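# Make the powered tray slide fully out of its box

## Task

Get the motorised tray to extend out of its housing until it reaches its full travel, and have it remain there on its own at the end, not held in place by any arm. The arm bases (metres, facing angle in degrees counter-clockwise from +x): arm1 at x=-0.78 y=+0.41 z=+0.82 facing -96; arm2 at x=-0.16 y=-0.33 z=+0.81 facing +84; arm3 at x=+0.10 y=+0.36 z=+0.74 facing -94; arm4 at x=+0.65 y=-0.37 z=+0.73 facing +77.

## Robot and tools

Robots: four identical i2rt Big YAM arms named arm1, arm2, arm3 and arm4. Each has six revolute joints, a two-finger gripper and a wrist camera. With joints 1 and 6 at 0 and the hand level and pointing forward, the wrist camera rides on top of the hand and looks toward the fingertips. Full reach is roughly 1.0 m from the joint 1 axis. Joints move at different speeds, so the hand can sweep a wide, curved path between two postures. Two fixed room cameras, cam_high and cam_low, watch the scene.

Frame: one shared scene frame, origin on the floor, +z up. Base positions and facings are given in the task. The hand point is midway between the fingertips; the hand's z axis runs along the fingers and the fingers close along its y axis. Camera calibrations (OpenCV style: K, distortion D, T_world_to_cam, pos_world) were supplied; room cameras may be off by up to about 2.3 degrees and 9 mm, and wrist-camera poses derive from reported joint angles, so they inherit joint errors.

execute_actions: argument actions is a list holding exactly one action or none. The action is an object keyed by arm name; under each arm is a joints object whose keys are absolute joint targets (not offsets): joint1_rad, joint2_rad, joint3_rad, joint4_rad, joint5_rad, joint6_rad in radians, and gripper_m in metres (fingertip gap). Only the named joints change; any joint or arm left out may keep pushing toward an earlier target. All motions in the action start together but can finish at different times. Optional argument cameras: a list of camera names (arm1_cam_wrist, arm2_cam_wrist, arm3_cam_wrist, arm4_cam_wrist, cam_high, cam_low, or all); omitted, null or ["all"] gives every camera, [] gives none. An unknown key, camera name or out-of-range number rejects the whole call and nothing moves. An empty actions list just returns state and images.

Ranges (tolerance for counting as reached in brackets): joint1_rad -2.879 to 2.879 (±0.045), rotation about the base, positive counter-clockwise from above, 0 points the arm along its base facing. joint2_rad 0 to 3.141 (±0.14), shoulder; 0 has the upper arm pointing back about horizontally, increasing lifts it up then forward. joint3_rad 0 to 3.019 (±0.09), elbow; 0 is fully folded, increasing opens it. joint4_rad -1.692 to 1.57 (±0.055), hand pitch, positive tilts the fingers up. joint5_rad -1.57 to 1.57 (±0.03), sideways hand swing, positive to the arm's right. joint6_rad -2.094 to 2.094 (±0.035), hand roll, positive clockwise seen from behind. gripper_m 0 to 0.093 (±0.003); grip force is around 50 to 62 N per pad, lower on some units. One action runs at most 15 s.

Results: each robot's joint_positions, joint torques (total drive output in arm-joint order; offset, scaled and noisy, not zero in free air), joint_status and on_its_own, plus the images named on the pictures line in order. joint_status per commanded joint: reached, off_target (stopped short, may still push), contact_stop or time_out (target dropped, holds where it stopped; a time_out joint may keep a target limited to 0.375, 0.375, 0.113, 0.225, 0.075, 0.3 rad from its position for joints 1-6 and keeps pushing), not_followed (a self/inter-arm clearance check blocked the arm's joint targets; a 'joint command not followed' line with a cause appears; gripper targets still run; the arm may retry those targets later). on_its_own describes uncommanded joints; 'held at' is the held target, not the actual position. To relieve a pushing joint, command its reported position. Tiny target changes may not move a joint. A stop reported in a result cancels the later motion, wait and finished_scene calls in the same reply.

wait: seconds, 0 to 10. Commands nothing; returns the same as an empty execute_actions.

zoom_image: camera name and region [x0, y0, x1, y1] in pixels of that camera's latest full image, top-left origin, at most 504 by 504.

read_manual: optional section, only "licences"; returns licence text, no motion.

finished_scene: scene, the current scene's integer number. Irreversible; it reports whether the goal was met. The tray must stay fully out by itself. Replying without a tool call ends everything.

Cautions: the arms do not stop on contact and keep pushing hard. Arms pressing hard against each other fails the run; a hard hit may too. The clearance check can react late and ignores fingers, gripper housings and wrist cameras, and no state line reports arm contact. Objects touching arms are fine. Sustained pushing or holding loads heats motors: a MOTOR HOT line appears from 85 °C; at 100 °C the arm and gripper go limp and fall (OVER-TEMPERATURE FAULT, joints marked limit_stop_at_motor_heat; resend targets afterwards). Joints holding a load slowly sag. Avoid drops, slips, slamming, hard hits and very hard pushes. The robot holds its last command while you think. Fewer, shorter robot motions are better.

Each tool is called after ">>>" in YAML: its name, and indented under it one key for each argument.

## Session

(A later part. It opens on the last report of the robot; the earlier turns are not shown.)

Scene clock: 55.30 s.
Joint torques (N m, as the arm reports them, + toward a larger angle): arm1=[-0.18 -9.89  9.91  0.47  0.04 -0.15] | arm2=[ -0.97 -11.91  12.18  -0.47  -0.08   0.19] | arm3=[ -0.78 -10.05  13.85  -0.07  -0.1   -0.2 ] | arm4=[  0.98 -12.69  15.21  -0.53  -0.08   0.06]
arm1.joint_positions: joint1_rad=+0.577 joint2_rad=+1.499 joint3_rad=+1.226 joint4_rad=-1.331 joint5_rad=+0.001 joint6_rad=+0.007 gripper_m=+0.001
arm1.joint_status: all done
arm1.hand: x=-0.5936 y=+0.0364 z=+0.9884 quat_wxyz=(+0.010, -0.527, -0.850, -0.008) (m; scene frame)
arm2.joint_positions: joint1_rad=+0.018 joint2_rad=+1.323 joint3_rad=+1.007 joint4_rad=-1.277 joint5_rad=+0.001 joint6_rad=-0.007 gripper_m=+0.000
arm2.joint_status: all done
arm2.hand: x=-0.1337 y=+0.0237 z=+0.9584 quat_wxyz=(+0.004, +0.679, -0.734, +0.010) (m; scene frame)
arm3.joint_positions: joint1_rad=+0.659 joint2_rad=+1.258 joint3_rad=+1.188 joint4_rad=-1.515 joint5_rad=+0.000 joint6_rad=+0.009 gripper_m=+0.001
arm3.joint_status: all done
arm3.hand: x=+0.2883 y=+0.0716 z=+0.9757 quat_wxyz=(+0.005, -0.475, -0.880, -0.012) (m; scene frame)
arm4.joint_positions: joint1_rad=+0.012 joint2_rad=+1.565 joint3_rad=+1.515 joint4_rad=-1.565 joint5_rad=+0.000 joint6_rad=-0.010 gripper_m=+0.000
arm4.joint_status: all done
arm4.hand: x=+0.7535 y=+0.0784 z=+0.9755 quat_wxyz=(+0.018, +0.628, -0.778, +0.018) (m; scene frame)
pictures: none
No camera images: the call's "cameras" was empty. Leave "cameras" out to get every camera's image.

>>> execute_actions:
  actions:
    - {"arm1": {"joints": {"joint1_rad": 0.571, "joint2_rad": 1.583, "joint3_rad": 1.157, "joint4_rad": -1.145}}}
  cameras: ["cam_low"]

>>> zoom_image:
  camera: "cam_low"
  region: [240, 200, 640, 380]

Scene clock: 56.37 s.
Joint torques (N m, as the arm reports them, + toward a larger angle): arm1=[-0.02 -9.26  6.96  1.79  0.03 -0.15] | arm2=[ -0.91 -11.95  12.26  -0.46  -0.06   0.19] | arm3=[ -0.75 -10.1   13.84  -0.03  -0.1   -0.2 ] | arm4=[  0.99 -12.51  15.18  -0.53  -0.07   0.06]
arm1.joint_positions: joint1_rad=+0.577 joint2_rad=+1.568 joint3_rad=+1.157 joint4_rad=-1.166 joint5_rad=+0.001 joint6_rad=+0.007 gripper_m=+0.000
arm1.joint_status: all done
arm1.hand: x=-0.5865 y=+0.0228 z=+0.9347 quat_wxyz=(-0.001, -0.527, -0.850, -0.002) (m; scene frame)
arm2.joint_positions: joint1_rad=+0.018 joint2_rad=+1.323 joint3_rad=+1.007 joint4_rad=-1.277 joint5_rad=+0.001 joint6_rad=-0.007 gripper_m=+0.000
arm2.joint_status: not commanded
arm2.hand: x=-0.1337 y=+0.0237 z=+0.9584 quat_wxyz=(+0.004, +0.679, -0.734, +0.010) (m; scene frame)
arm3.joint_positions: joint1_rad=+0.659 joint2_rad=+1.258 joint3_rad=+1.188 joint4_rad=-1.515 joint5_rad=+0.000 joint6_rad=+0.009 gripper_m=+0.001
arm3.joint_status: not commanded
arm3.hand: x=+0.2883 y=+0.0716 z=+0.9757 quat_wxyz=(+0.005, -0.475, -0.880, -0.012) (m; scene frame)
arm4.joint_positions: joint1_rad=+0.012 joint2_rad=+1.565 joint3_rad=+1.515 joint4_rad=-1.565 joint5_rad=+0.000 joint6_rad=-0.010 gripper_m=+0.000
arm4.joint_status: not commanded
arm4.hand: x=+0.7535 y=+0.0784 z=+0.9755 quat_wxyz=(+0.018, +0.628, -0.778, +0.018) (m; scene frame)
pictures: cam_low
Images, in order (width x height): cam_low 896x504.

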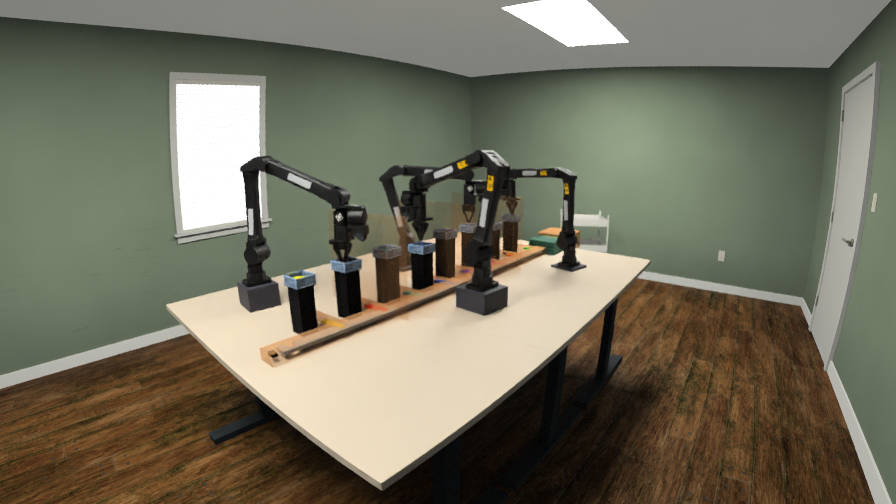

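Region (240, 200, 640, 380) of cam_low's 896x504 image, scaled by 1.260, with more detail than that image has; it fills the top 227 rows of this view, and the rest is white.

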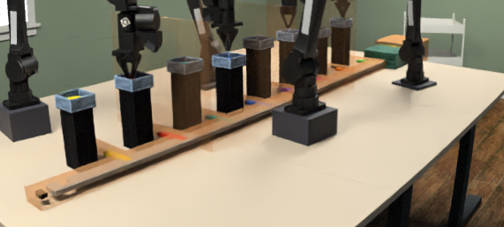

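>>> execute_actions:
  actions:
    - {"arm1": {"joints": {"joint1_rad": 0.571, "joint2_rad": 1.50, "joint3_rad": 1.27, "joint4_rad": -1.34}}, "arm2": {"joints": {"joint1_rad": 0.472, "joint2_rad": 0.579, "joint3_rad": 0.543, "joint4_rad": -0.854}}}
  cameras: ["arm2_cam_wrist"]

Scene clock: 58.20 s.
Joint torques (N m, as the arm reports them, + toward a larger angle): arm1=[ 0.   -9.7  10.    0.45  0.04 -0.15] | arm2=[ 0.14 -1.67 10.66  2.51 -0.06  0.19] | arm3=[ -0.74 -10.12  13.83  -0.03  -0.1   -0.2 ] | arm4=[  0.96 -12.65  15.15  -0.53  -0.08   0.06]
arm1.joint_positions: joint1_rad=+0.577 joint2_rad=+1.499 joint3_rad=+1.226 joint4_rad=-1.331 joint5_rad=+0.001 joint6_rad=+0.007 gripper_m=+0.000
arm1.joint_status: all done
arm1.hand: x=-0.5936 y=+0.0363 z=+0.9882 quat_wxyz=(+0.011, -0.527, -0.850, -0.008) (m; scene frame)
arm2.joint_positions: joint1_rad=+0.461 joint2_rad=+0.583 joint3_rad=+0.548 joint4_rad=-0.873 joint5_rad=+0.001 joint6_rad=-0.007 gripper_m=+0.000
arm2.joint_status: all done
arm2.hand: x=-0.2609 y=-0.0689 z=+0.9955 quat_wxyz=(-0.190, +0.780, -0.535, -0.264) (m; scene frame)
arm3.joint_positions: joint1_rad=+0.659 joint2_rad=+1.258 joint3_rad=+1.188 joint4_rad=-1.515 joint5_rad=+0.000 joint6_rad=+0.009 gripper_m=+0.001
arm3.joint_status: not commanded
arm3.hand: x=+0.2883 y=+0.0716 z=+0.9757 quat_wxyz=(+0.005, -0.475, -0.880, -0.012) (m; scene frame)
arm4.joint_positions: joint1_rad=+0.012 joint2_rad=+1.565 joint3_rad=+1.515 joint4_rad=-1.565 joint5_rad=+0.000 joint6_rad=-0.010 gripper_m=+0.000
arm4.joint_status: not commanded
arm4.hand: x=+0.7535 y=+0.0784 z=+0.9755 quat_wxyz=(+0.018, +0.628, -0.778, +0.018) (m; scene frame)
pictures: arm2_cam_wrist
camera_calibration (this result's frames):
arm2_cam_wrist: T_world_to_cam=[[0.935325, 0.352641, 0.028476, 0.238025], [0.353394, -0.935051, -0.0281406, 0.0600988], [0.016703, 0.0363839, -0.999198, 1.12929], [0, 0, 0, 1]] pos_world=[-0.262731, -0.0688296, 1.1233]
Images, in order (width x height): arm2_cam_wrist 896x504.

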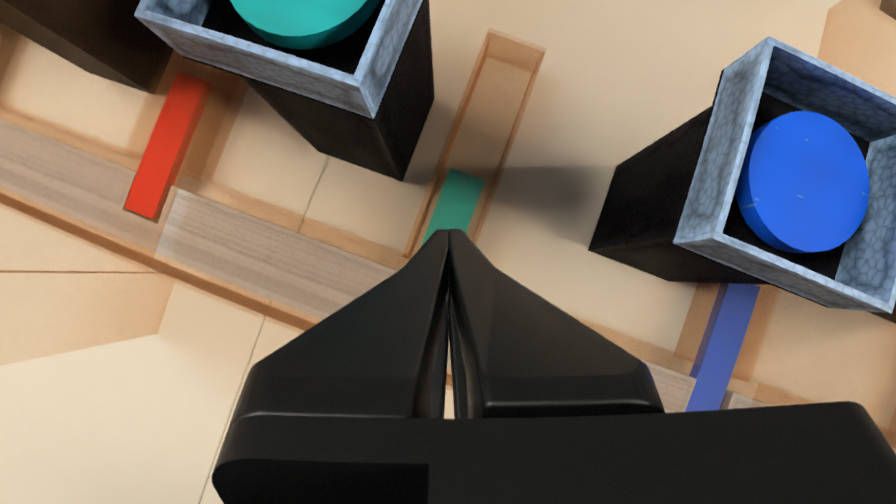

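>>> execute_actions:
  actions: []
  cameras: ["cam_high", "cam_low"]

Scene clock: 59.10 s.
Joint torques (N m, as the arm reports them, + toward a larger angle): arm1=[-0.17 -9.75  9.96  0.43  0.03 -0.15] | arm2=[ 0.68 -2.15 10.78  2.54 -0.05  0.17] | arm3=[ -0.93 -10.    13.83  -0.07  -0.09  -0.21] | arm4=[  0.92 -12.64  15.16  -0.52  -0.07   0.06]
arm1.joint_positions: joint1_rad=+0.577 joint2_rad=+1.499 joint3_rad=+1.226 joint4_rad=-1.331 joint5_rad=+0.001 joint6_rad=+0.007 gripper_m=+0.000
arm1.joint_status: all done
arm1.hand: x=-0.5936 y=+0.0363 z=+0.9882 quat_wxyz=(+0.011, -0.527, -0.850, -0.008) (m; scene frame)
arm2.joint_positions: joint1_rad=+0.461 joint2_rad=+0.583 joint3_rad=+0.548 joint4_rad=-0.873 joint5_rad=+0.001 joint6_rad=-0.007 gripper_m=+0.000
arm2.joint_status: all done
arm2.hand: x=-0.2609 y=-0.0689 z=+0.9955 quat_wxyz=(-0.190, +0.780, -0.535, -0.264) (m; scene frame)
arm3.joint_positions: joint1_rad=+0.659 joint2_rad=+1.258 joint3_rad=+1.188 joint4_rad=-1.515 joint5_rad=+0.000 joint6_rad=+0.009 gripper_m=+0.001
arm3.joint_status: not commanded
arm3.hand: x=+0.2883 y=+0.0716 z=+0.9757 quat_wxyz=(+0.005, -0.475, -0.880, -0.012) (m; scene frame)
arm4.joint_positions: joint1_rad=+0.012 joint2_rad=+1.565 joint3_rad=+1.515 joint4_rad=-1.565 joint5_rad=+0.000 joint6_rad=-0.010 gripper_m=+0.000
arm4.joint_status: not commanded
arm4.hand: x=+0.7535 y=+0.0784 z=+0.9755 quat_wxyz=(+0.018, +0.628, -0.778, +0.018) (m; scene frame)
pictures: cam_high, cam_low
Images, in order (width x height): cam_high 896x504, cam_low 896x504.

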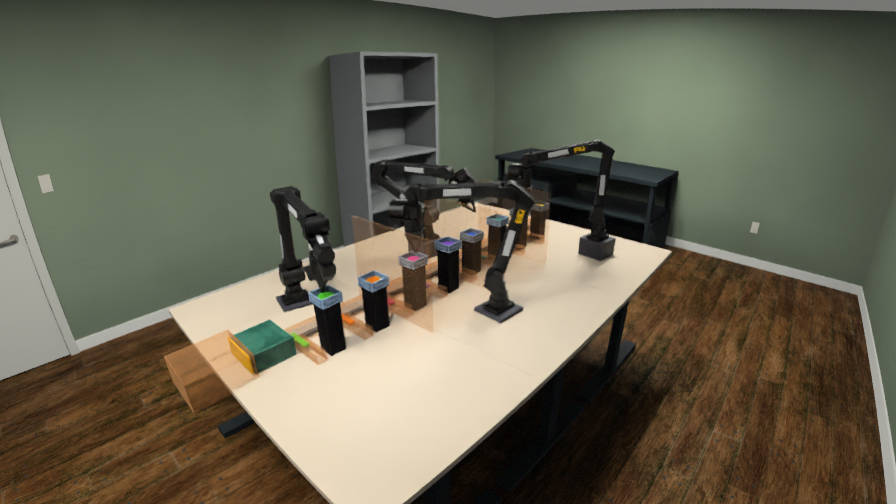

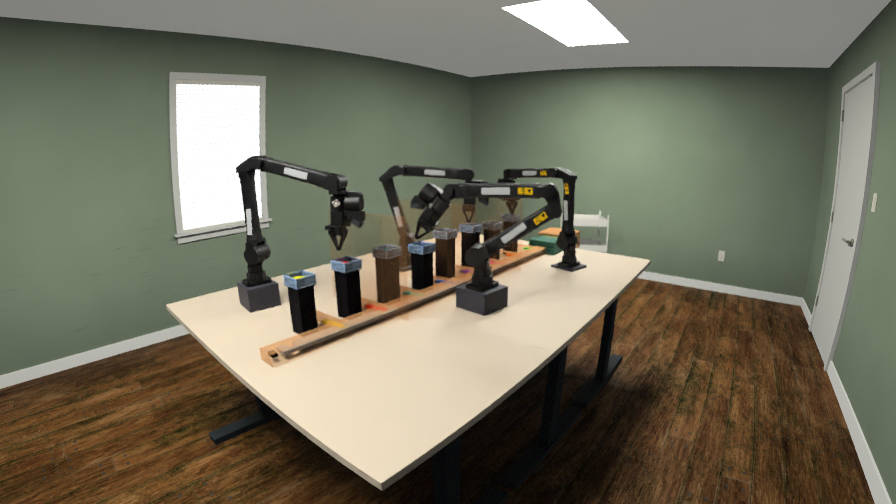

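>>> execute_actions:
  actions: []
  cameras: ["arm2_cam_wrist"]

Scene clock: 61.30 s.
Joint torques (N m, as the arm reports them, + toward a larger angle): arm1=[-0.04 -9.7   9.94  0.41  0.05 -0.14] | arm2=[ 0.43 -1.82 10.71  2.41 -0.04  0.18] | arm3=[ -0.66 -10.03  13.82  -0.02  -0.09  -0.2 ] | arm4=[  0.99 -12.6   15.16  -0.51  -0.08   0.06]
arm1.joint_positions: joint1_rad=+0.577 joint2_rad=+1.499 joint3_rad=+1.226 joint4_rad=-1.331 joint5_rad=+0.001 joint6_rad=+0.007 gripper_m=+0.000
arm1.joint_status: all done
arm1.hand: x=-0.5936 y=+0.0363 z=+0.9882 quat_wxyz=(+0.011, -0.527, -0.850, -0.008) (m; scene frame)
arm2.joint_positions: joint1_rad=+0.461 joint2_rad=+0.583 joint3_rad=+0.548 joint4_rad=-0.873 joint5_rad=+0.001 joint6_rad=-0.007 gripper_m=+0.000
arm2.joint_status: all done
arm2.hand: x=-0.2609 y=-0.0689 z=+0.9955 quat_wxyz=(-0.190, +0.780, -0.535, -0.264) (m; scene frame)
arm3.joint_positions: joint1_rad=+0.659 joint2_rad=+1.258 joint3_rad=+1.188 joint4_rad=-1.515 joint5_rad=+0.000 joint6_rad=+0.009 gripper_m=+0.001
arm3.joint_status: not commanded
arm3.hand: x=+0.2883 y=+0.0716 z=+0.9757 quat_wxyz=(+0.005, -0.475, -0.880, -0.012) (m; scene frame)
arm4.joint_positions: joint1_rad=+0.012 joint2_rad=+1.565 joint3_rad=+1.515 joint4_rad=-1.565 joint5_rad=+0.000 joint6_rad=-0.010 gripper_m=+0.000
arm4.joint_status: not commanded
arm4.hand: x=+0.7535 y=+0.0784 z=+0.9755 quat_wxyz=(+0.018, +0.628, -0.778, +0.018) (m; scene frame)
pictures: arm2_cam_wrist
camera_calibration (this result's frames):
arm2_cam_wrist: T_world_to_cam=[[0.935325, 0.352641, 0.028476, 0.238025], [0.353394, -0.935051, -0.0281406, 0.0600988], [0.016703, 0.0363839, -0.999198, 1.12929], [0, 0, 0, 1]] pos_world=[-0.262731, -0.0688296, 1.1233]
Images, in order (width x height): arm2_cam_wrist 896x504.

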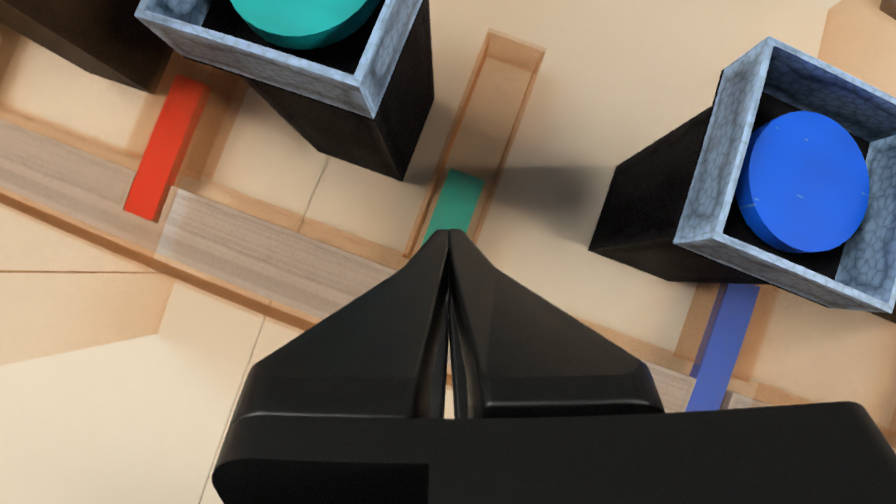

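>>> execute_actions:
  actions:
    - {"arm1": {"joints": {"joint1_rad": 0.571, "joint2_rad": 1.583, "joint3_rad": 1.157, "joint4_rad": -1.145}}}
  cameras: ["arm2_cam_wrist"]

Scene clock: 63.57 s.
Joint torques (N m, as the arm reports them, + toward a larger angle): arm1=[-0.22 -9.26  6.99  1.79  0.04 -0.14] | arm2=[ 0.5  -2.05 10.67  2.5  -0.07  0.17] | arm3=[ -0.73 -10.1   13.82  -0.05  -0.1   -0.21] | arm4=[  0.95 -12.58  15.16  -0.52  -0.08   0.06]
arm1.joint_positions: joint1_rad=+0.577 joint2_rad=+1.567 joint3_rad=+1.156 joint4_rad=-1.166 joint5_rad=+0.001 joint6_rad=+0.007 gripper_m=+0.000
arm1.joint_status: all done
arm1.hand: x=-0.5866 y=+0.0230 z=+0.9347 quat_wxyz=(-0.001, -0.527, -0.850, -0.002) (m; scene frame)
arm2.joint_positions: joint1_rad=+0.461 joint2_rad=+0.583 joint3_rad=+0.548 joint4_rad=-0.873 joint5_rad=+0.001 joint6_rad=-0.007 gripper_m=+0.000
arm2.joint_status: not commanded
arm2.hand: x=-0.2609 y=-0.0689 z=+0.9955 quat_wxyz=(-0.190, +0.780, -0.535, -0.264) (m; scene frame)
arm3.joint_positions: joint1_rad=+0.659 joint2_rad=+1.258 joint3_rad=+1.188 joint4_rad=-1.515 joint5_rad=+0.000 joint6_rad=+0.009 gripper_m=+0.001
arm3.joint_status: not commanded
arm3.hand: x=+0.2883 y=+0.0716 z=+0.9757 quat_wxyz=(+0.005, -0.475, -0.880, -0.012) (m; scene frame)
arm4.joint_positions: joint1_rad=+0.012 joint2_rad=+1.565 joint3_rad=+1.515 joint4_rad=-1.565 joint5_rad=+0.000 joint6_rad=-0.010 gripper_m=+0.000
arm4.joint_status: not commanded
arm4.hand: x=+0.7535 y=+0.0784 z=+0.9755 quat_wxyz=(+0.018, +0.628, -0.778, +0.018) (m; scene frame)
pictures: arm2_cam_wrist
camera_calibration (this result's frames):
arm2_cam_wrist: T_world_to_cam=[[0.935325, 0.352641, 0.028476, 0.238025], [0.353394, -0.935051, -0.0281406, 0.0600988], [0.016703, 0.0363839, -0.999198, 1.12929], [0, 0, 0, 1]] pos_world=[-0.262731, -0.0688296, 1.1233]
Images, in order (width x height): arm2_cam_wrist 896x504.

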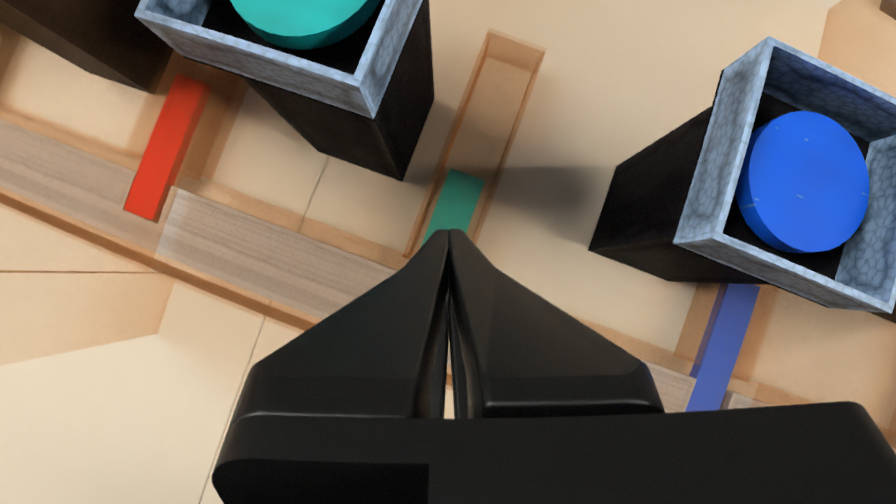

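>>> wait:
  seconds: 3

Scene clock: 66.63 s.
Joint torques (N m, as the arm reports them, + toward a larger angle): arm1=[ 0.04 -9.3   6.99  1.77  0.04 -0.14] | arm2=[ 0.18 -2.05 10.7   2.43 -0.06  0.19] | arm3=[ -0.83 -10.22  13.85  -0.02  -0.1   -0.21] | arm4=[  1.02 -12.58  15.15  -0.53  -0.08   0.06]
arm1.joint_positions: joint1_rad=+0.577 joint2_rad=+1.567 joint3_rad=+1.156 joint4_rad=-1.166 joint5_rad=+0.001 joint6_rad=+0.007 gripper_m=+0.000
arm1.joint_status: all done
arm1.hand: x=-0.5866 y=+0.0230 z=+0.9347 quat_wxyz=(-0.001, -0.527, -0.850, -0.002) (m; scene frame)
arm2.joint_positions: joint1_rad=+0.461 joint2_rad=+0.583 joint3_rad=+0.548 joint4_rad=-0.873 joint5_rad=+0.001 joint6_rad=-0.007 gripper_m=+0.000
arm2.joint_status: not commanded
arm2.hand: x=-0.2609 y=-0.0689 z=+0.9955 quat_wxyz=(-0.190, +0.780, -0.535, -0.264) (m; scene frame)
arm3.joint_positions: joint1_rad=+0.659 joint2_rad=+1.258 joint3_rad=+1.188 joint4_rad=-1.515 joint5_rad=+0.000 joint6_rad=+0.009 gripper_m=+0.001
arm3.joint_status: not commanded
arm3.hand: x=+0.2883 y=+0.0716 z=+0.9757 quat_wxyz=(+0.005, -0.475, -0.880, -0.012) (m; scene frame)
arm4.joint_positions: joint1_rad=+0.012 joint2_rad=+1.565 joint3_rad=+1.515 joint4_rad=-1.565 joint5_rad=+0.000 joint6_rad=-0.010 gripper_m=+0.000
arm4.joint_status: not commanded
arm4.hand: x=+0.7535 y=+0.0784 z=+0.9755 quat_wxyz=(+0.018, +0.628, -0.778, +0.018) (m; scene frame)
wait: 3.00 s; at rest by 0.20 s
pictures: arm1_cam_wrist, arm2_cam_wrist, arm3_cam_wrist, arm4_cam_wrist, cam_high, cam_low
camera_calibration (this result's frames):
arm1_cam_wrist: T_world_to_cam=[[-0.895848, -0.444135, -0.0141692, -0.50316], [-0.365659, 0.718687, 0.591425, -0.77966], [-0.252489, 0.535007, -0.806236, 0.714116], [0, 0, 0, 1]] pos_world=[-0.555537, -0.045197, 1.02973]
arm2_cam_wrist: T_world_to_cam=[[0.935325, 0.352641, 0.028476, 0.238025], [0.353394, -0.935051, -0.0281406, 0.0600988], [0.016703, 0.0363839, -0.999198, 1.12929], [0, 0, 0, 1]] pos_world=[-0.262731, -0.0688296, 1.1233]
arm3_cam_wrist: T_world_to_cam=[[-0.836343, -0.547871, -0.0191612, 0.295836], [-0.445614, 0.659055, 0.605866, -0.508812], [-0.319309, 0.515251, -0.795336, 0.958975], [0, 0, 0, 1]] pos_world=[0.326895, 0.00330268, 1.07665]
arm4_cam_wrist: T_world_to_cam=[[0.978302, -0.206618, 0.0153072, -0.737822], [-0.169583, -0.756121, 0.632078, -0.423689], [-0.119024, -0.620959, -0.774754, 1.01868], [0, 0, 0, 1]] pos_world=[0.77121, 0.159751, 1.06832]
Images, in order (width x height): arm1_cam_wrist 896x504, arm2_cam_wrist 896x504, arm3_cam_wrist 896x504, arm4_cam_wrist 896x504, cam_high 896x504, cam_low 896x504.

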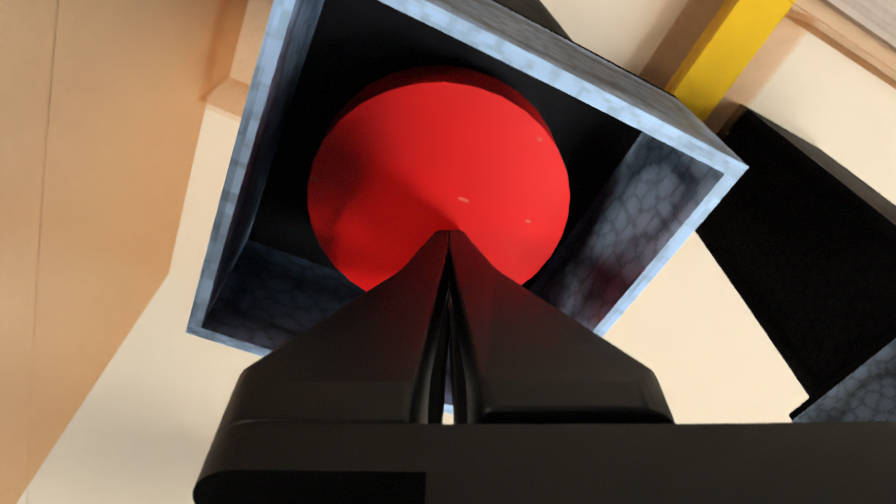

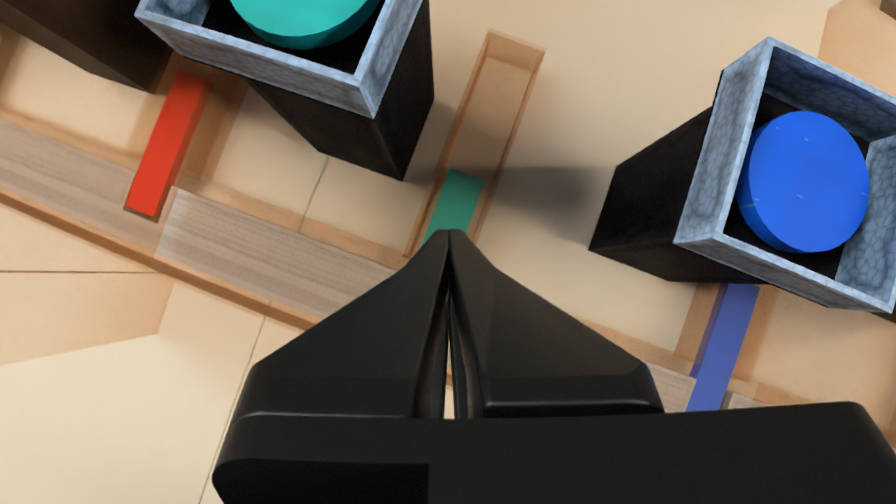

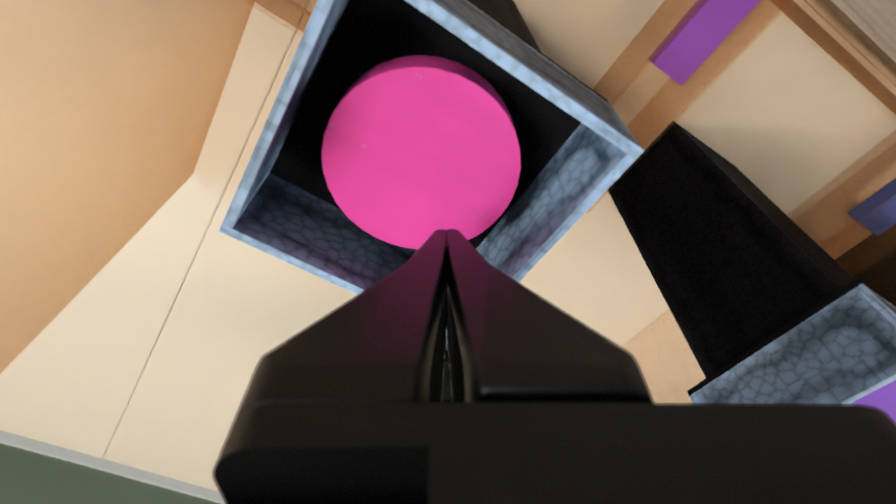

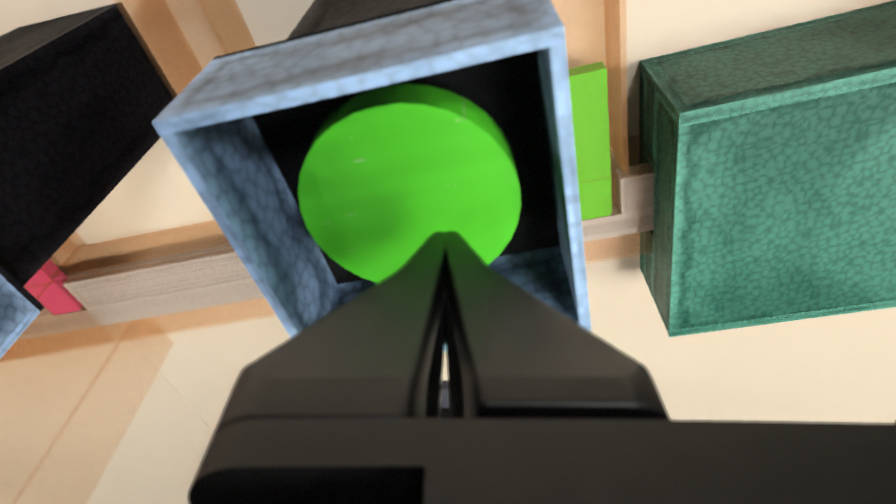

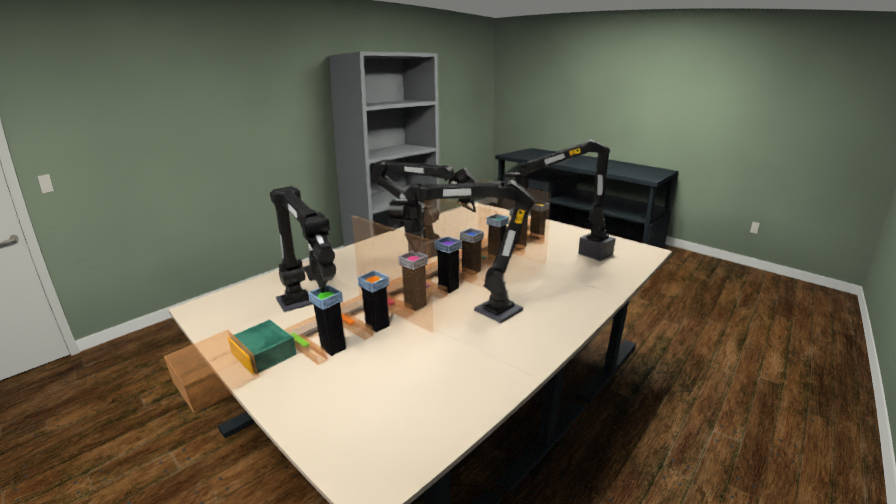

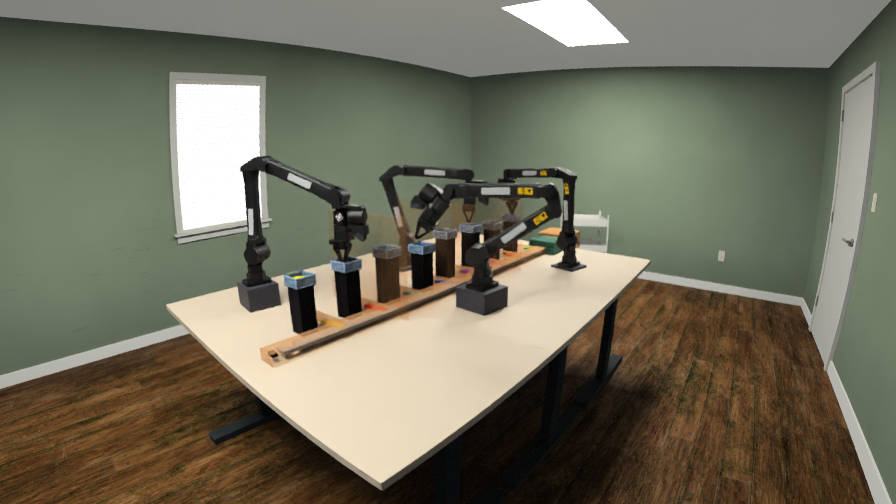

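>>> zoom_image:
  camera: "arm2_cam_wrist"
  region: [80, 40, 320, 260]

Region (80, 40, 320, 260) of arm2_cam_wrist's 896x504 image, scaled by 2.100, with more detail than that image has; it fills the top 462 rows of this view, and the rest is white.

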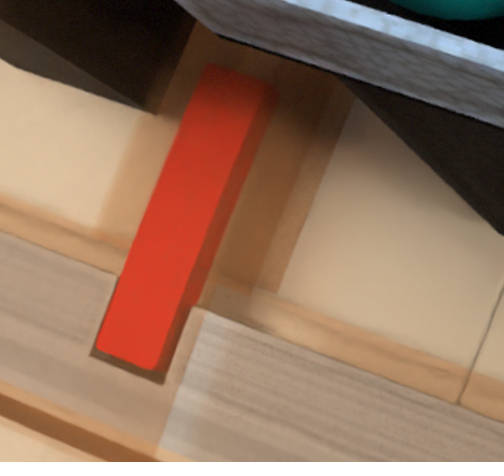

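>>> execute_actions:
  actions: []
  cameras: ["arm2_cam_wrist"]

Scene clock: 66.90 s.
Joint torques (N m, as the arm reports them, + toward a larger angle): arm1=[-0.01 -9.37  6.96  1.8   0.05 -0.14] | arm2=[ 0.11 -2.44 10.8   2.52 -0.07  0.19] | arm3=[ -0.82 -10.13  13.82  -0.02  -0.1   -0.2 ] | arm4=[  1.01 -12.62  15.15  -0.51  -0.07   0.06]
arm1.joint_positions: joint1_rad=+0.577 joint2_rad=+1.567 joint3_rad=+1.156 joint4_rad=-1.166 joint5_rad=+0.001 joint6_rad=+0.007 gripper_m=+0.000
arm1.joint_status: all done
arm1.hand: x=-0.5866 y=+0.0230 z=+0.9347 quat_wxyz=(-0.001, -0.527, -0.850, -0.002) (m; scene frame)
arm2.joint_positions: joint1_rad=+0.461 joint2_rad=+0.583 joint3_rad=+0.548 joint4_rad=-0.873 joint5_rad=+0.001 joint6_rad=-0.007 gripper_m=+0.000
arm2.joint_status: not commanded
arm2.hand: x=-0.2609 y=-0.0689 z=+0.9955 quat_wxyz=(-0.190, +0.780, -0.535, -0.264) (m; scene frame)
arm3.joint_positions: joint1_rad=+0.659 joint2_rad=+1.258 joint3_rad=+1.188 joint4_rad=-1.515 joint5_rad=+0.000 joint6_rad=+0.009 gripper_m=+0.001
arm3.joint_status: not commanded
arm3.hand: x=+0.2883 y=+0.0716 z=+0.9757 quat_wxyz=(+0.005, -0.475, -0.880, -0.012) (m; scene frame)
arm4.joint_positions: joint1_rad=+0.012 joint2_rad=+1.565 joint3_rad=+1.515 joint4_rad=-1.565 joint5_rad=+0.000 joint6_rad=-0.010 gripper_m=+0.000
arm4.joint_status: not commanded
arm4.hand: x=+0.7535 y=+0.0784 z=+0.9755 quat_wxyz=(+0.018, +0.628, -0.778, +0.018) (m; scene frame)
pictures: arm2_cam_wrist
camera_calibration (this result's frames):
arm2_cam_wrist: T_world_to_cam=[[0.935325, 0.352641, 0.028476, 0.238025], [0.353394, -0.935051, -0.0281406, 0.0600988], [0.016703, 0.0363839, -0.999198, 1.12929], [0, 0, 0, 1]] pos_world=[-0.262731, -0.0688296, 1.1233]
Images, in order (width x height): arm2_cam_wrist 896x504.

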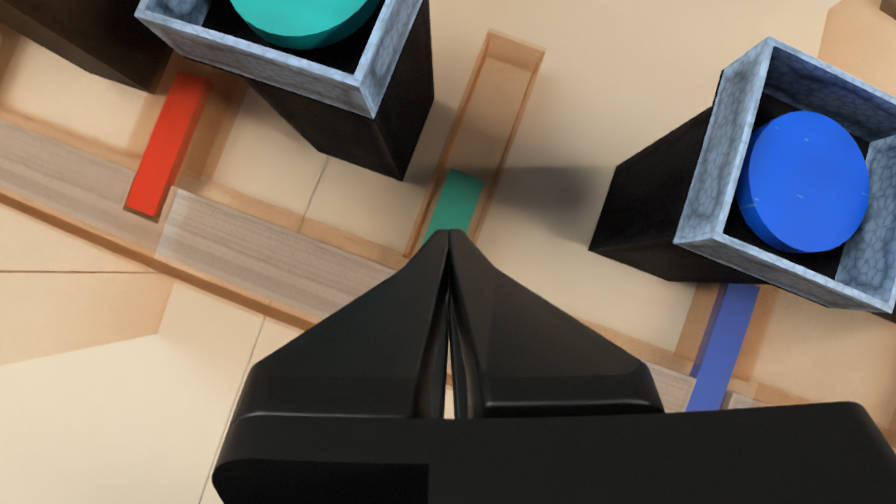

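>>> wait:
  seconds: 5

Scene clock: 71.97 s.
Joint torques (N m, as the arm reports them, + toward a larger angle): arm1=[-0.16 -9.3   6.97  1.75  0.03 -0.14] | arm2=[ 0.37 -2.03 10.64  2.35 -0.05  0.23] | arm3=[ -0.84 -10.09  13.87  -0.03  -0.09  -0.2 ] | arm4=[  0.96 -12.62  15.14  -0.52  -0.07   0.06]
arm1.joint_positions: joint1_rad=+0.577 joint2_rad=+1.567 joint3_rad=+1.156 joint4_rad=-1.166 joint5_rad=+0.001 joint6_rad=+0.007 gripper_m=+0.000
arm1.joint_status: all done
arm1.hand: x=-0.5866 y=+0.0230 z=+0.9347 quat_wxyz=(-0.001, -0.527, -0.850, -0.002) (m; scene frame)
arm2.joint_positions: joint1_rad=+0.461 joint2_rad=+0.583 joint3_rad=+0.548 joint4_rad=-0.873 joint5_rad=+0.001 joint6_rad=-0.007 gripper_m=+0.000
arm2.joint_status: not commanded
arm2.hand: x=-0.2609 y=-0.0689 z=+0.9955 quat_wxyz=(-0.190, +0.780, -0.535, -0.264) (m; scene frame)
arm3.joint_positions: joint1_rad=+0.659 joint2_rad=+1.258 joint3_rad=+1.188 joint4_rad=-1.515 joint5_rad=+0.000 joint6_rad=+0.009 gripper_m=+0.001
arm3.joint_status: not commanded
arm3.hand: x=+0.2883 y=+0.0716 z=+0.9757 quat_wxyz=(+0.005, -0.475, -0.880, -0.012) (m; scene frame)
arm4.joint_positions: joint1_rad=+0.012 joint2_rad=+1.565 joint3_rad=+1.515 joint4_rad=-1.565 joint5_rad=+0.000 joint6_rad=-0.010 gripper_m=+0.000
arm4.joint_status: not commanded
arm4.hand: x=+0.7535 y=+0.0784 z=+0.9755 quat_wxyz=(+0.018, +0.628, -0.778, +0.018) (m; scene frame)
wait: 5.00 s; at rest by 0.20 s
pictures: arm1_cam_wrist, arm2_cam_wrist, arm3_cam_wrist, arm4_cam_wrist, cam_high, cam_low
camera_calibration (this result's frames):
arm1_cam_wrist: T_world_to_cam=[[-0.895848, -0.444135, -0.0141692, -0.50316], [-0.365659, 0.718687, 0.591425, -0.77966], [-0.252489, 0.535007, -0.806236, 0.714116], [0, 0, 0, 1]] pos_world=[-0.555537, -0.045197, 1.02973]
arm2_cam_wrist: T_world_to_cam=[[0.935325, 0.352641, 0.028476, 0.238025], [0.353394, -0.935051, -0.0281406, 0.0600988], [0.016703, 0.0363839, -0.999198, 1.12929], [0, 0, 0, 1]] pos_world=[-0.262731, -0.0688296, 1.1233]
arm3_cam_wrist: T_world_to_cam=[[-0.836343, -0.547871, -0.0191612, 0.295836], [-0.445614, 0.659055, 0.605866, -0.508812], [-0.319309, 0.515251, -0.795336, 0.958975], [0, 0, 0, 1]] pos_world=[0.326895, 0.00330268, 1.07665]
arm4_cam_wrist: T_world_to_cam=[[0.978302, -0.206618, 0.0153072, -0.737822], [-0.169583, -0.756121, 0.632078, -0.423689], [-0.119024, -0.620959, -0.774754, 1.01868], [0, 0, 0, 1]] pos_world=[0.77121, 0.159751, 1.06832]
Images, in order (width x height): arm1_cam_wrist 896x504, arm2_cam_wrist 896x504, arm3_cam_wrist 896x504, arm4_cam_wrist 896x504, cam_high 896x504, cam_low 896x504.

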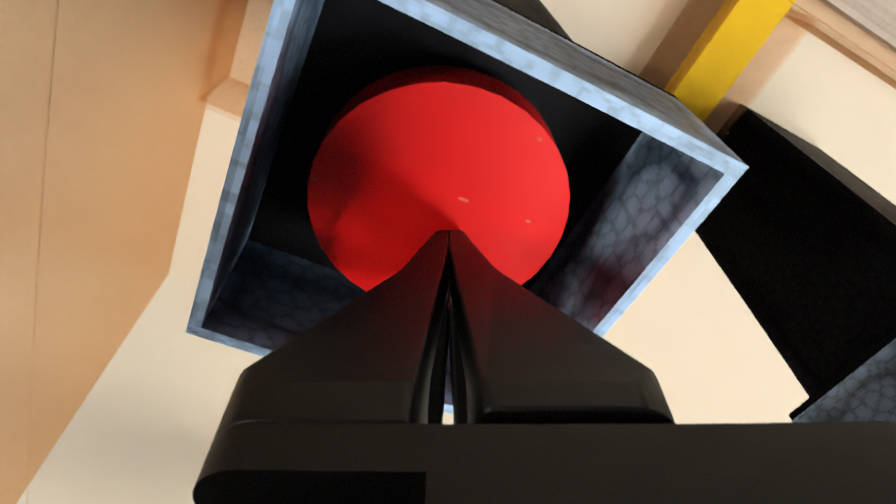

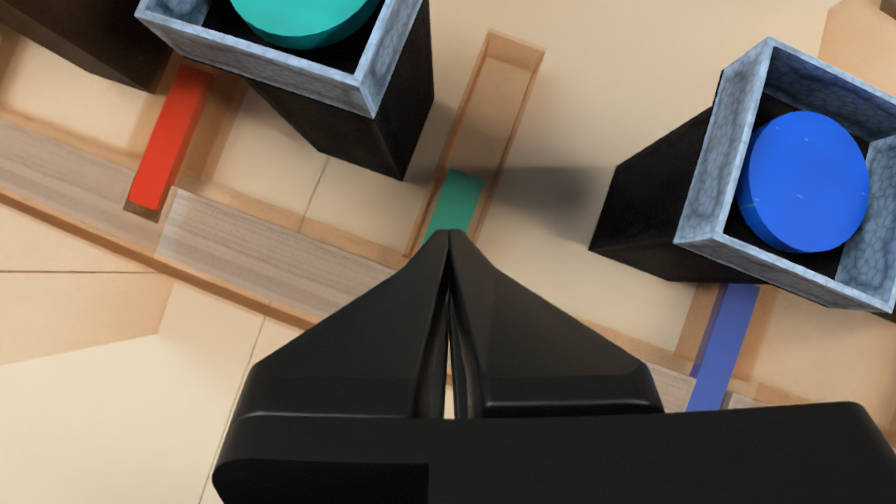

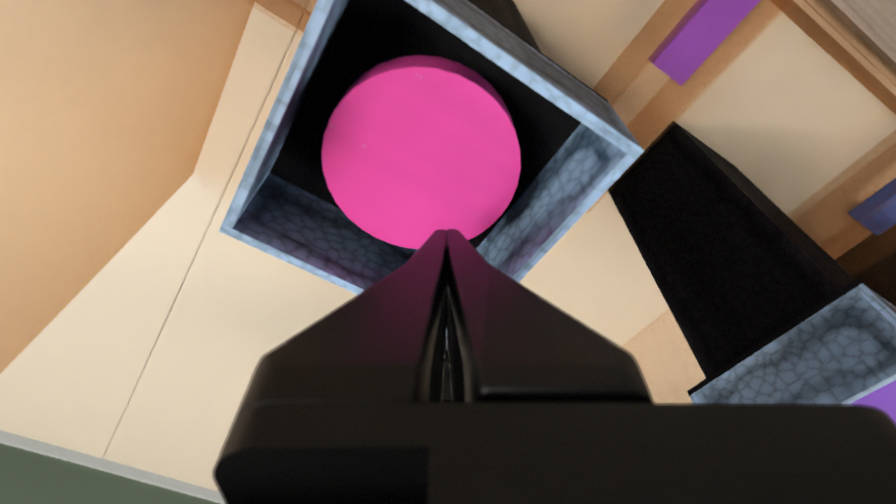

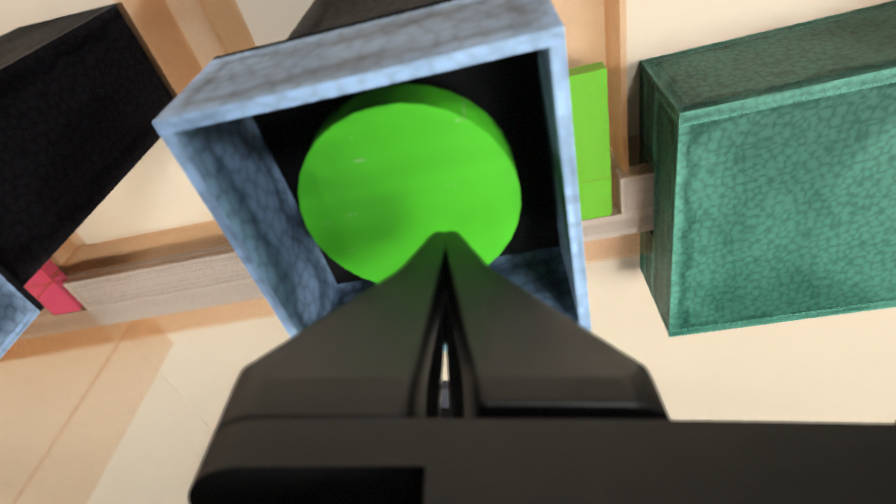

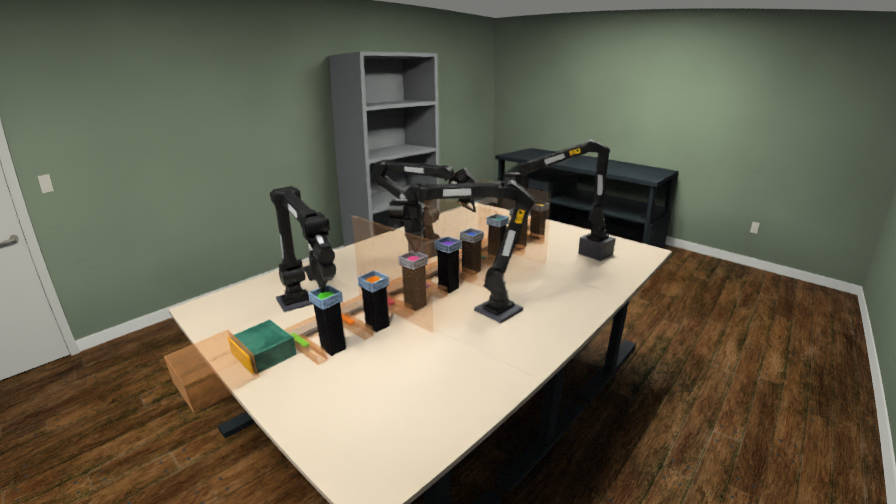

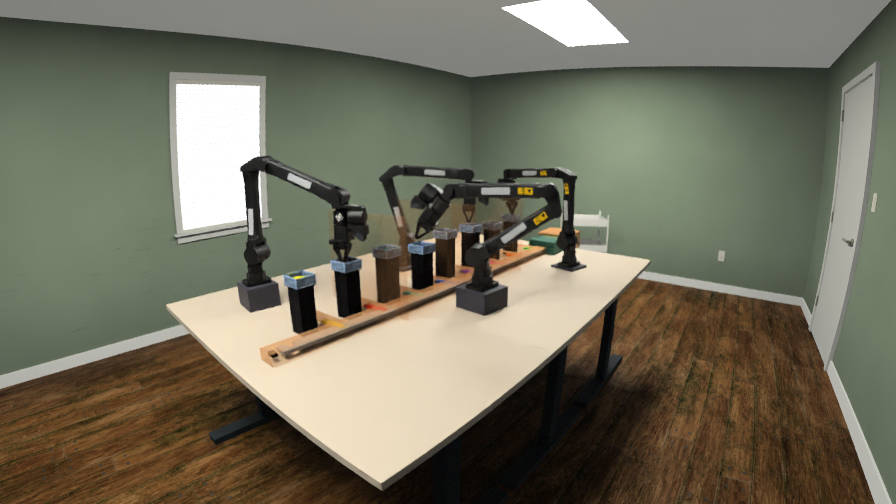

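>>> execute_actions:
  actions:
    - {"arm2": {"joints": {"joint1_rad": 0.602, "joint2_rad": 1.381, "joint3_rad": 1.144, "joint4_rad": -1.334}}, "arm3": {"joints": {"joint1_rad": 0.664, "joint2_rad": 1.285, "joint3_rad": 1.069, "joint4_rad": -1.354}}, "arm4": {"joints": {"joint1_rad": 0.018, "joint2_rad": 1.560, "joint3_rad": 1.340, "joint4_rad": -1.35}}}
  cameras: []

Scene clock: 74.43 s.
Joint torques (N m, as the arm reports them, + toward a larger angle): arm1=[-0.01 -9.32  6.94  1.78  0.03 -0.15] | arm2=[  0.17 -12.52  13.1   -0.45  -0.04   0.2 ] | arm3=[-0.83 -8.8   8.57  1.76 -0.1  -0.2 ] | arm4=[ 0.98 -9.66  4.94  0.33 -0.06  0.07]
arm1.joint_positions: joint1_rad=+0.577 joint2_rad=+1.567 joint3_rad=+1.156 joint4_rad=-1.166 joint5_rad=+0.001 joint6_rad=+0.007 gripper_m=+0.000
arm1.joint_status: not commanded
arm1.hand: x=-0.5866 y=+0.0230 z=+0.9347 quat_wxyz=(-0.001, -0.527, -0.850, -0.002) (m; scene frame)
arm2.joint_positions: joint1_rad=+0.594 joint2_rad=+1.373 joint3_rad=+1.102 joint4_rad=-1.320 joint5_rad=+0.001 joint6_rad=-0.007 gripper_m=+0.000
arm2.joint_status: all done
arm2.hand: x=-0.3415 y=+0.0050 z=+0.9734 quat_wxyz=(+0.002, +0.859, -0.511, +0.013) (m; scene frame)
arm3.joint_positions: joint1_rad=+0.659 joint2_rad=+1.255 joint3_rad=+1.093 joint4_rad=-1.380 joint5_rad=+0.000 joint6_rad=+0.009 gripper_m=+0.001
arm3.joint_status: all done
arm3.hand: x=+0.2917 y=+0.0676 z=+0.9405 quat_wxyz=(-0.014, -0.475, -0.880, -0.002) (m; scene frame)
arm4.joint_positions: joint1_rad=+0.012 joint2_rad=+1.521 joint3_rad=+1.394 joint4_rad=-1.356 joint5_rad=+0.000 joint6_rad=-0.010 gripper_m=+0.000
arm4.joint_status: all done
arm4.hand: x=+0.7564 y=+0.0908 z=+0.9488 quat_wxyz=(-0.033, +0.628, -0.777, -0.023) (m; scene frame)
pictures: none
No camera images: the call's "cameras" was empty. Leave "cameras" out to get every camera's image.

Now press teal with arm2.

>>> execute_actions:
  actions:
    - {"arm2": {"joints": {"joint1_rad": 0.602, "joint2_rad": 1.462, "joint3_rad": 1.063, "joint4_rad": -1.172}}}
  cameras: ["cam_low"]

Scene clock: 75.40 s.
Joint torques (N m, as the arm reports them, + toward a larger angle): arm1=[ 0.11 -9.23  7.01  1.8   0.04 -0.14] | arm2=[ -0.27 -10.27   8.58   1.71  -0.04   0.17] | arm3=[-0.77 -8.78  8.58  1.75 -0.09 -0.2 ] | arm4=[ 0.96 -9.59  4.93  0.32 -0.06  0.06]
arm1.joint_positions: joint1_rad=+0.577 joint2_rad=+1.567 joint3_rad=+1.156 joint4_rad=-1.166 joint5_rad=+0.001 joint6_rad=+0.007 gripper_m=+0.000
arm1.joint_status: not commanded
arm1.hand: x=-0.5866 y=+0.0230 z=+0.9347 quat_wxyz=(-0.001, -0.527, -0.850, -0.002) (m; scene frame)
arm2.joint_positions: joint1_rad=+0.594 joint2_rad=+1.431 joint3_rad=+1.073 joint4_rad=-1.200 joint5_rad=+0.001 joint6_rad=-0.007 gripper_m=+0.000
arm2.joint_status: all done
arm2.hand: x=-0.3509 y=+0.0231 z=+0.9418 quat_wxyz=(-0.007, +0.859, -0.511, -0.002) (m; scene frame)
arm3.joint_positions: joint1_rad=+0.659 joint2_rad=+1.255 joint3_rad=+1.093 joint4_rad=-1.380 joint5_rad=+0.000 joint6_rad=+0.009 gripper_m=+0.001
arm3.joint_status: not commanded
arm3.hand: x=+0.2917 y=+0.0676 z=+0.9405 quat_wxyz=(-0.014, -0.475, -0.880, -0.002) (m; scene frame)
arm4.joint_positions: joint1_rad=+0.012 joint2_rad=+1.521 joint3_rad=+1.394 joint4_rad=-1.356 joint5_rad=+0.000 joint6_rad=-0.010 gripper_m=+0.000
arm4.joint_status: not commanded
arm4.hand: x=+0.7564 y=+0.0908 z=+0.9488 quat_wxyz=(-0.033, +0.628, -0.777, -0.023) (m; scene frame)
pictures: cam_low
Images, in order (width x height): cam_low 896x504.

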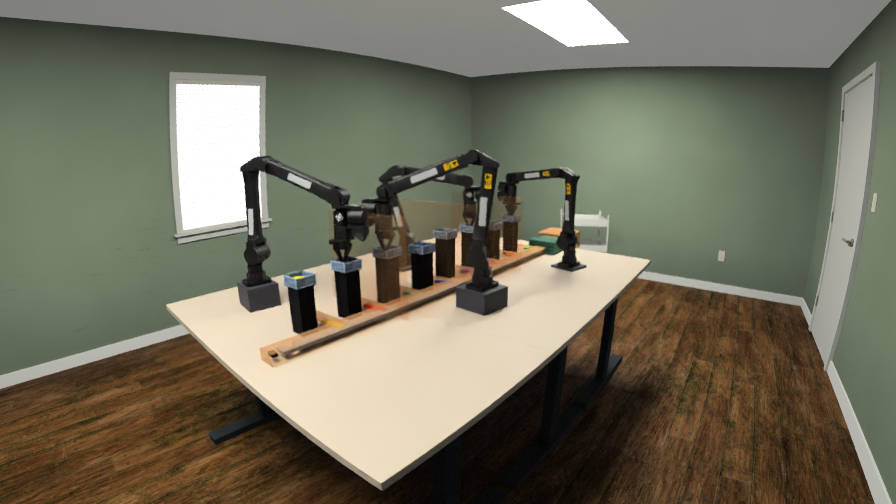

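>>> zoom_image:
  camera: "cam_low"
  region: [240, 200, 640, 380]

Region (240, 200, 640, 380) of cam_low's 896x504 image, scaled by 1.260, with more detail than that image has; it fills the top 227 rows of this view, and the rest is white.

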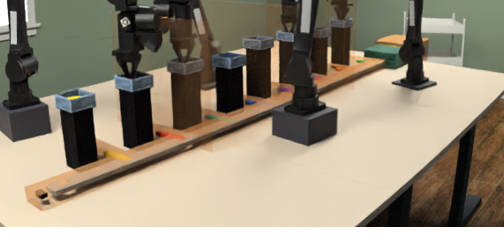

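>>> zoom_image:
  camera: "cam_low"
  region: [300, 270, 440, 340]

Region (300, 270, 440, 340) of cam_low's 896x504 image, scaled by 3.600, with more detail than that image has.

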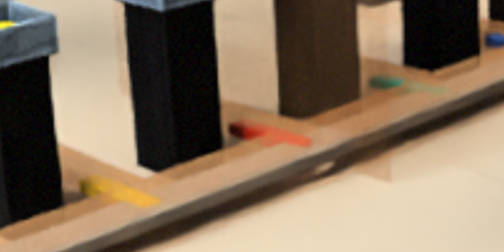

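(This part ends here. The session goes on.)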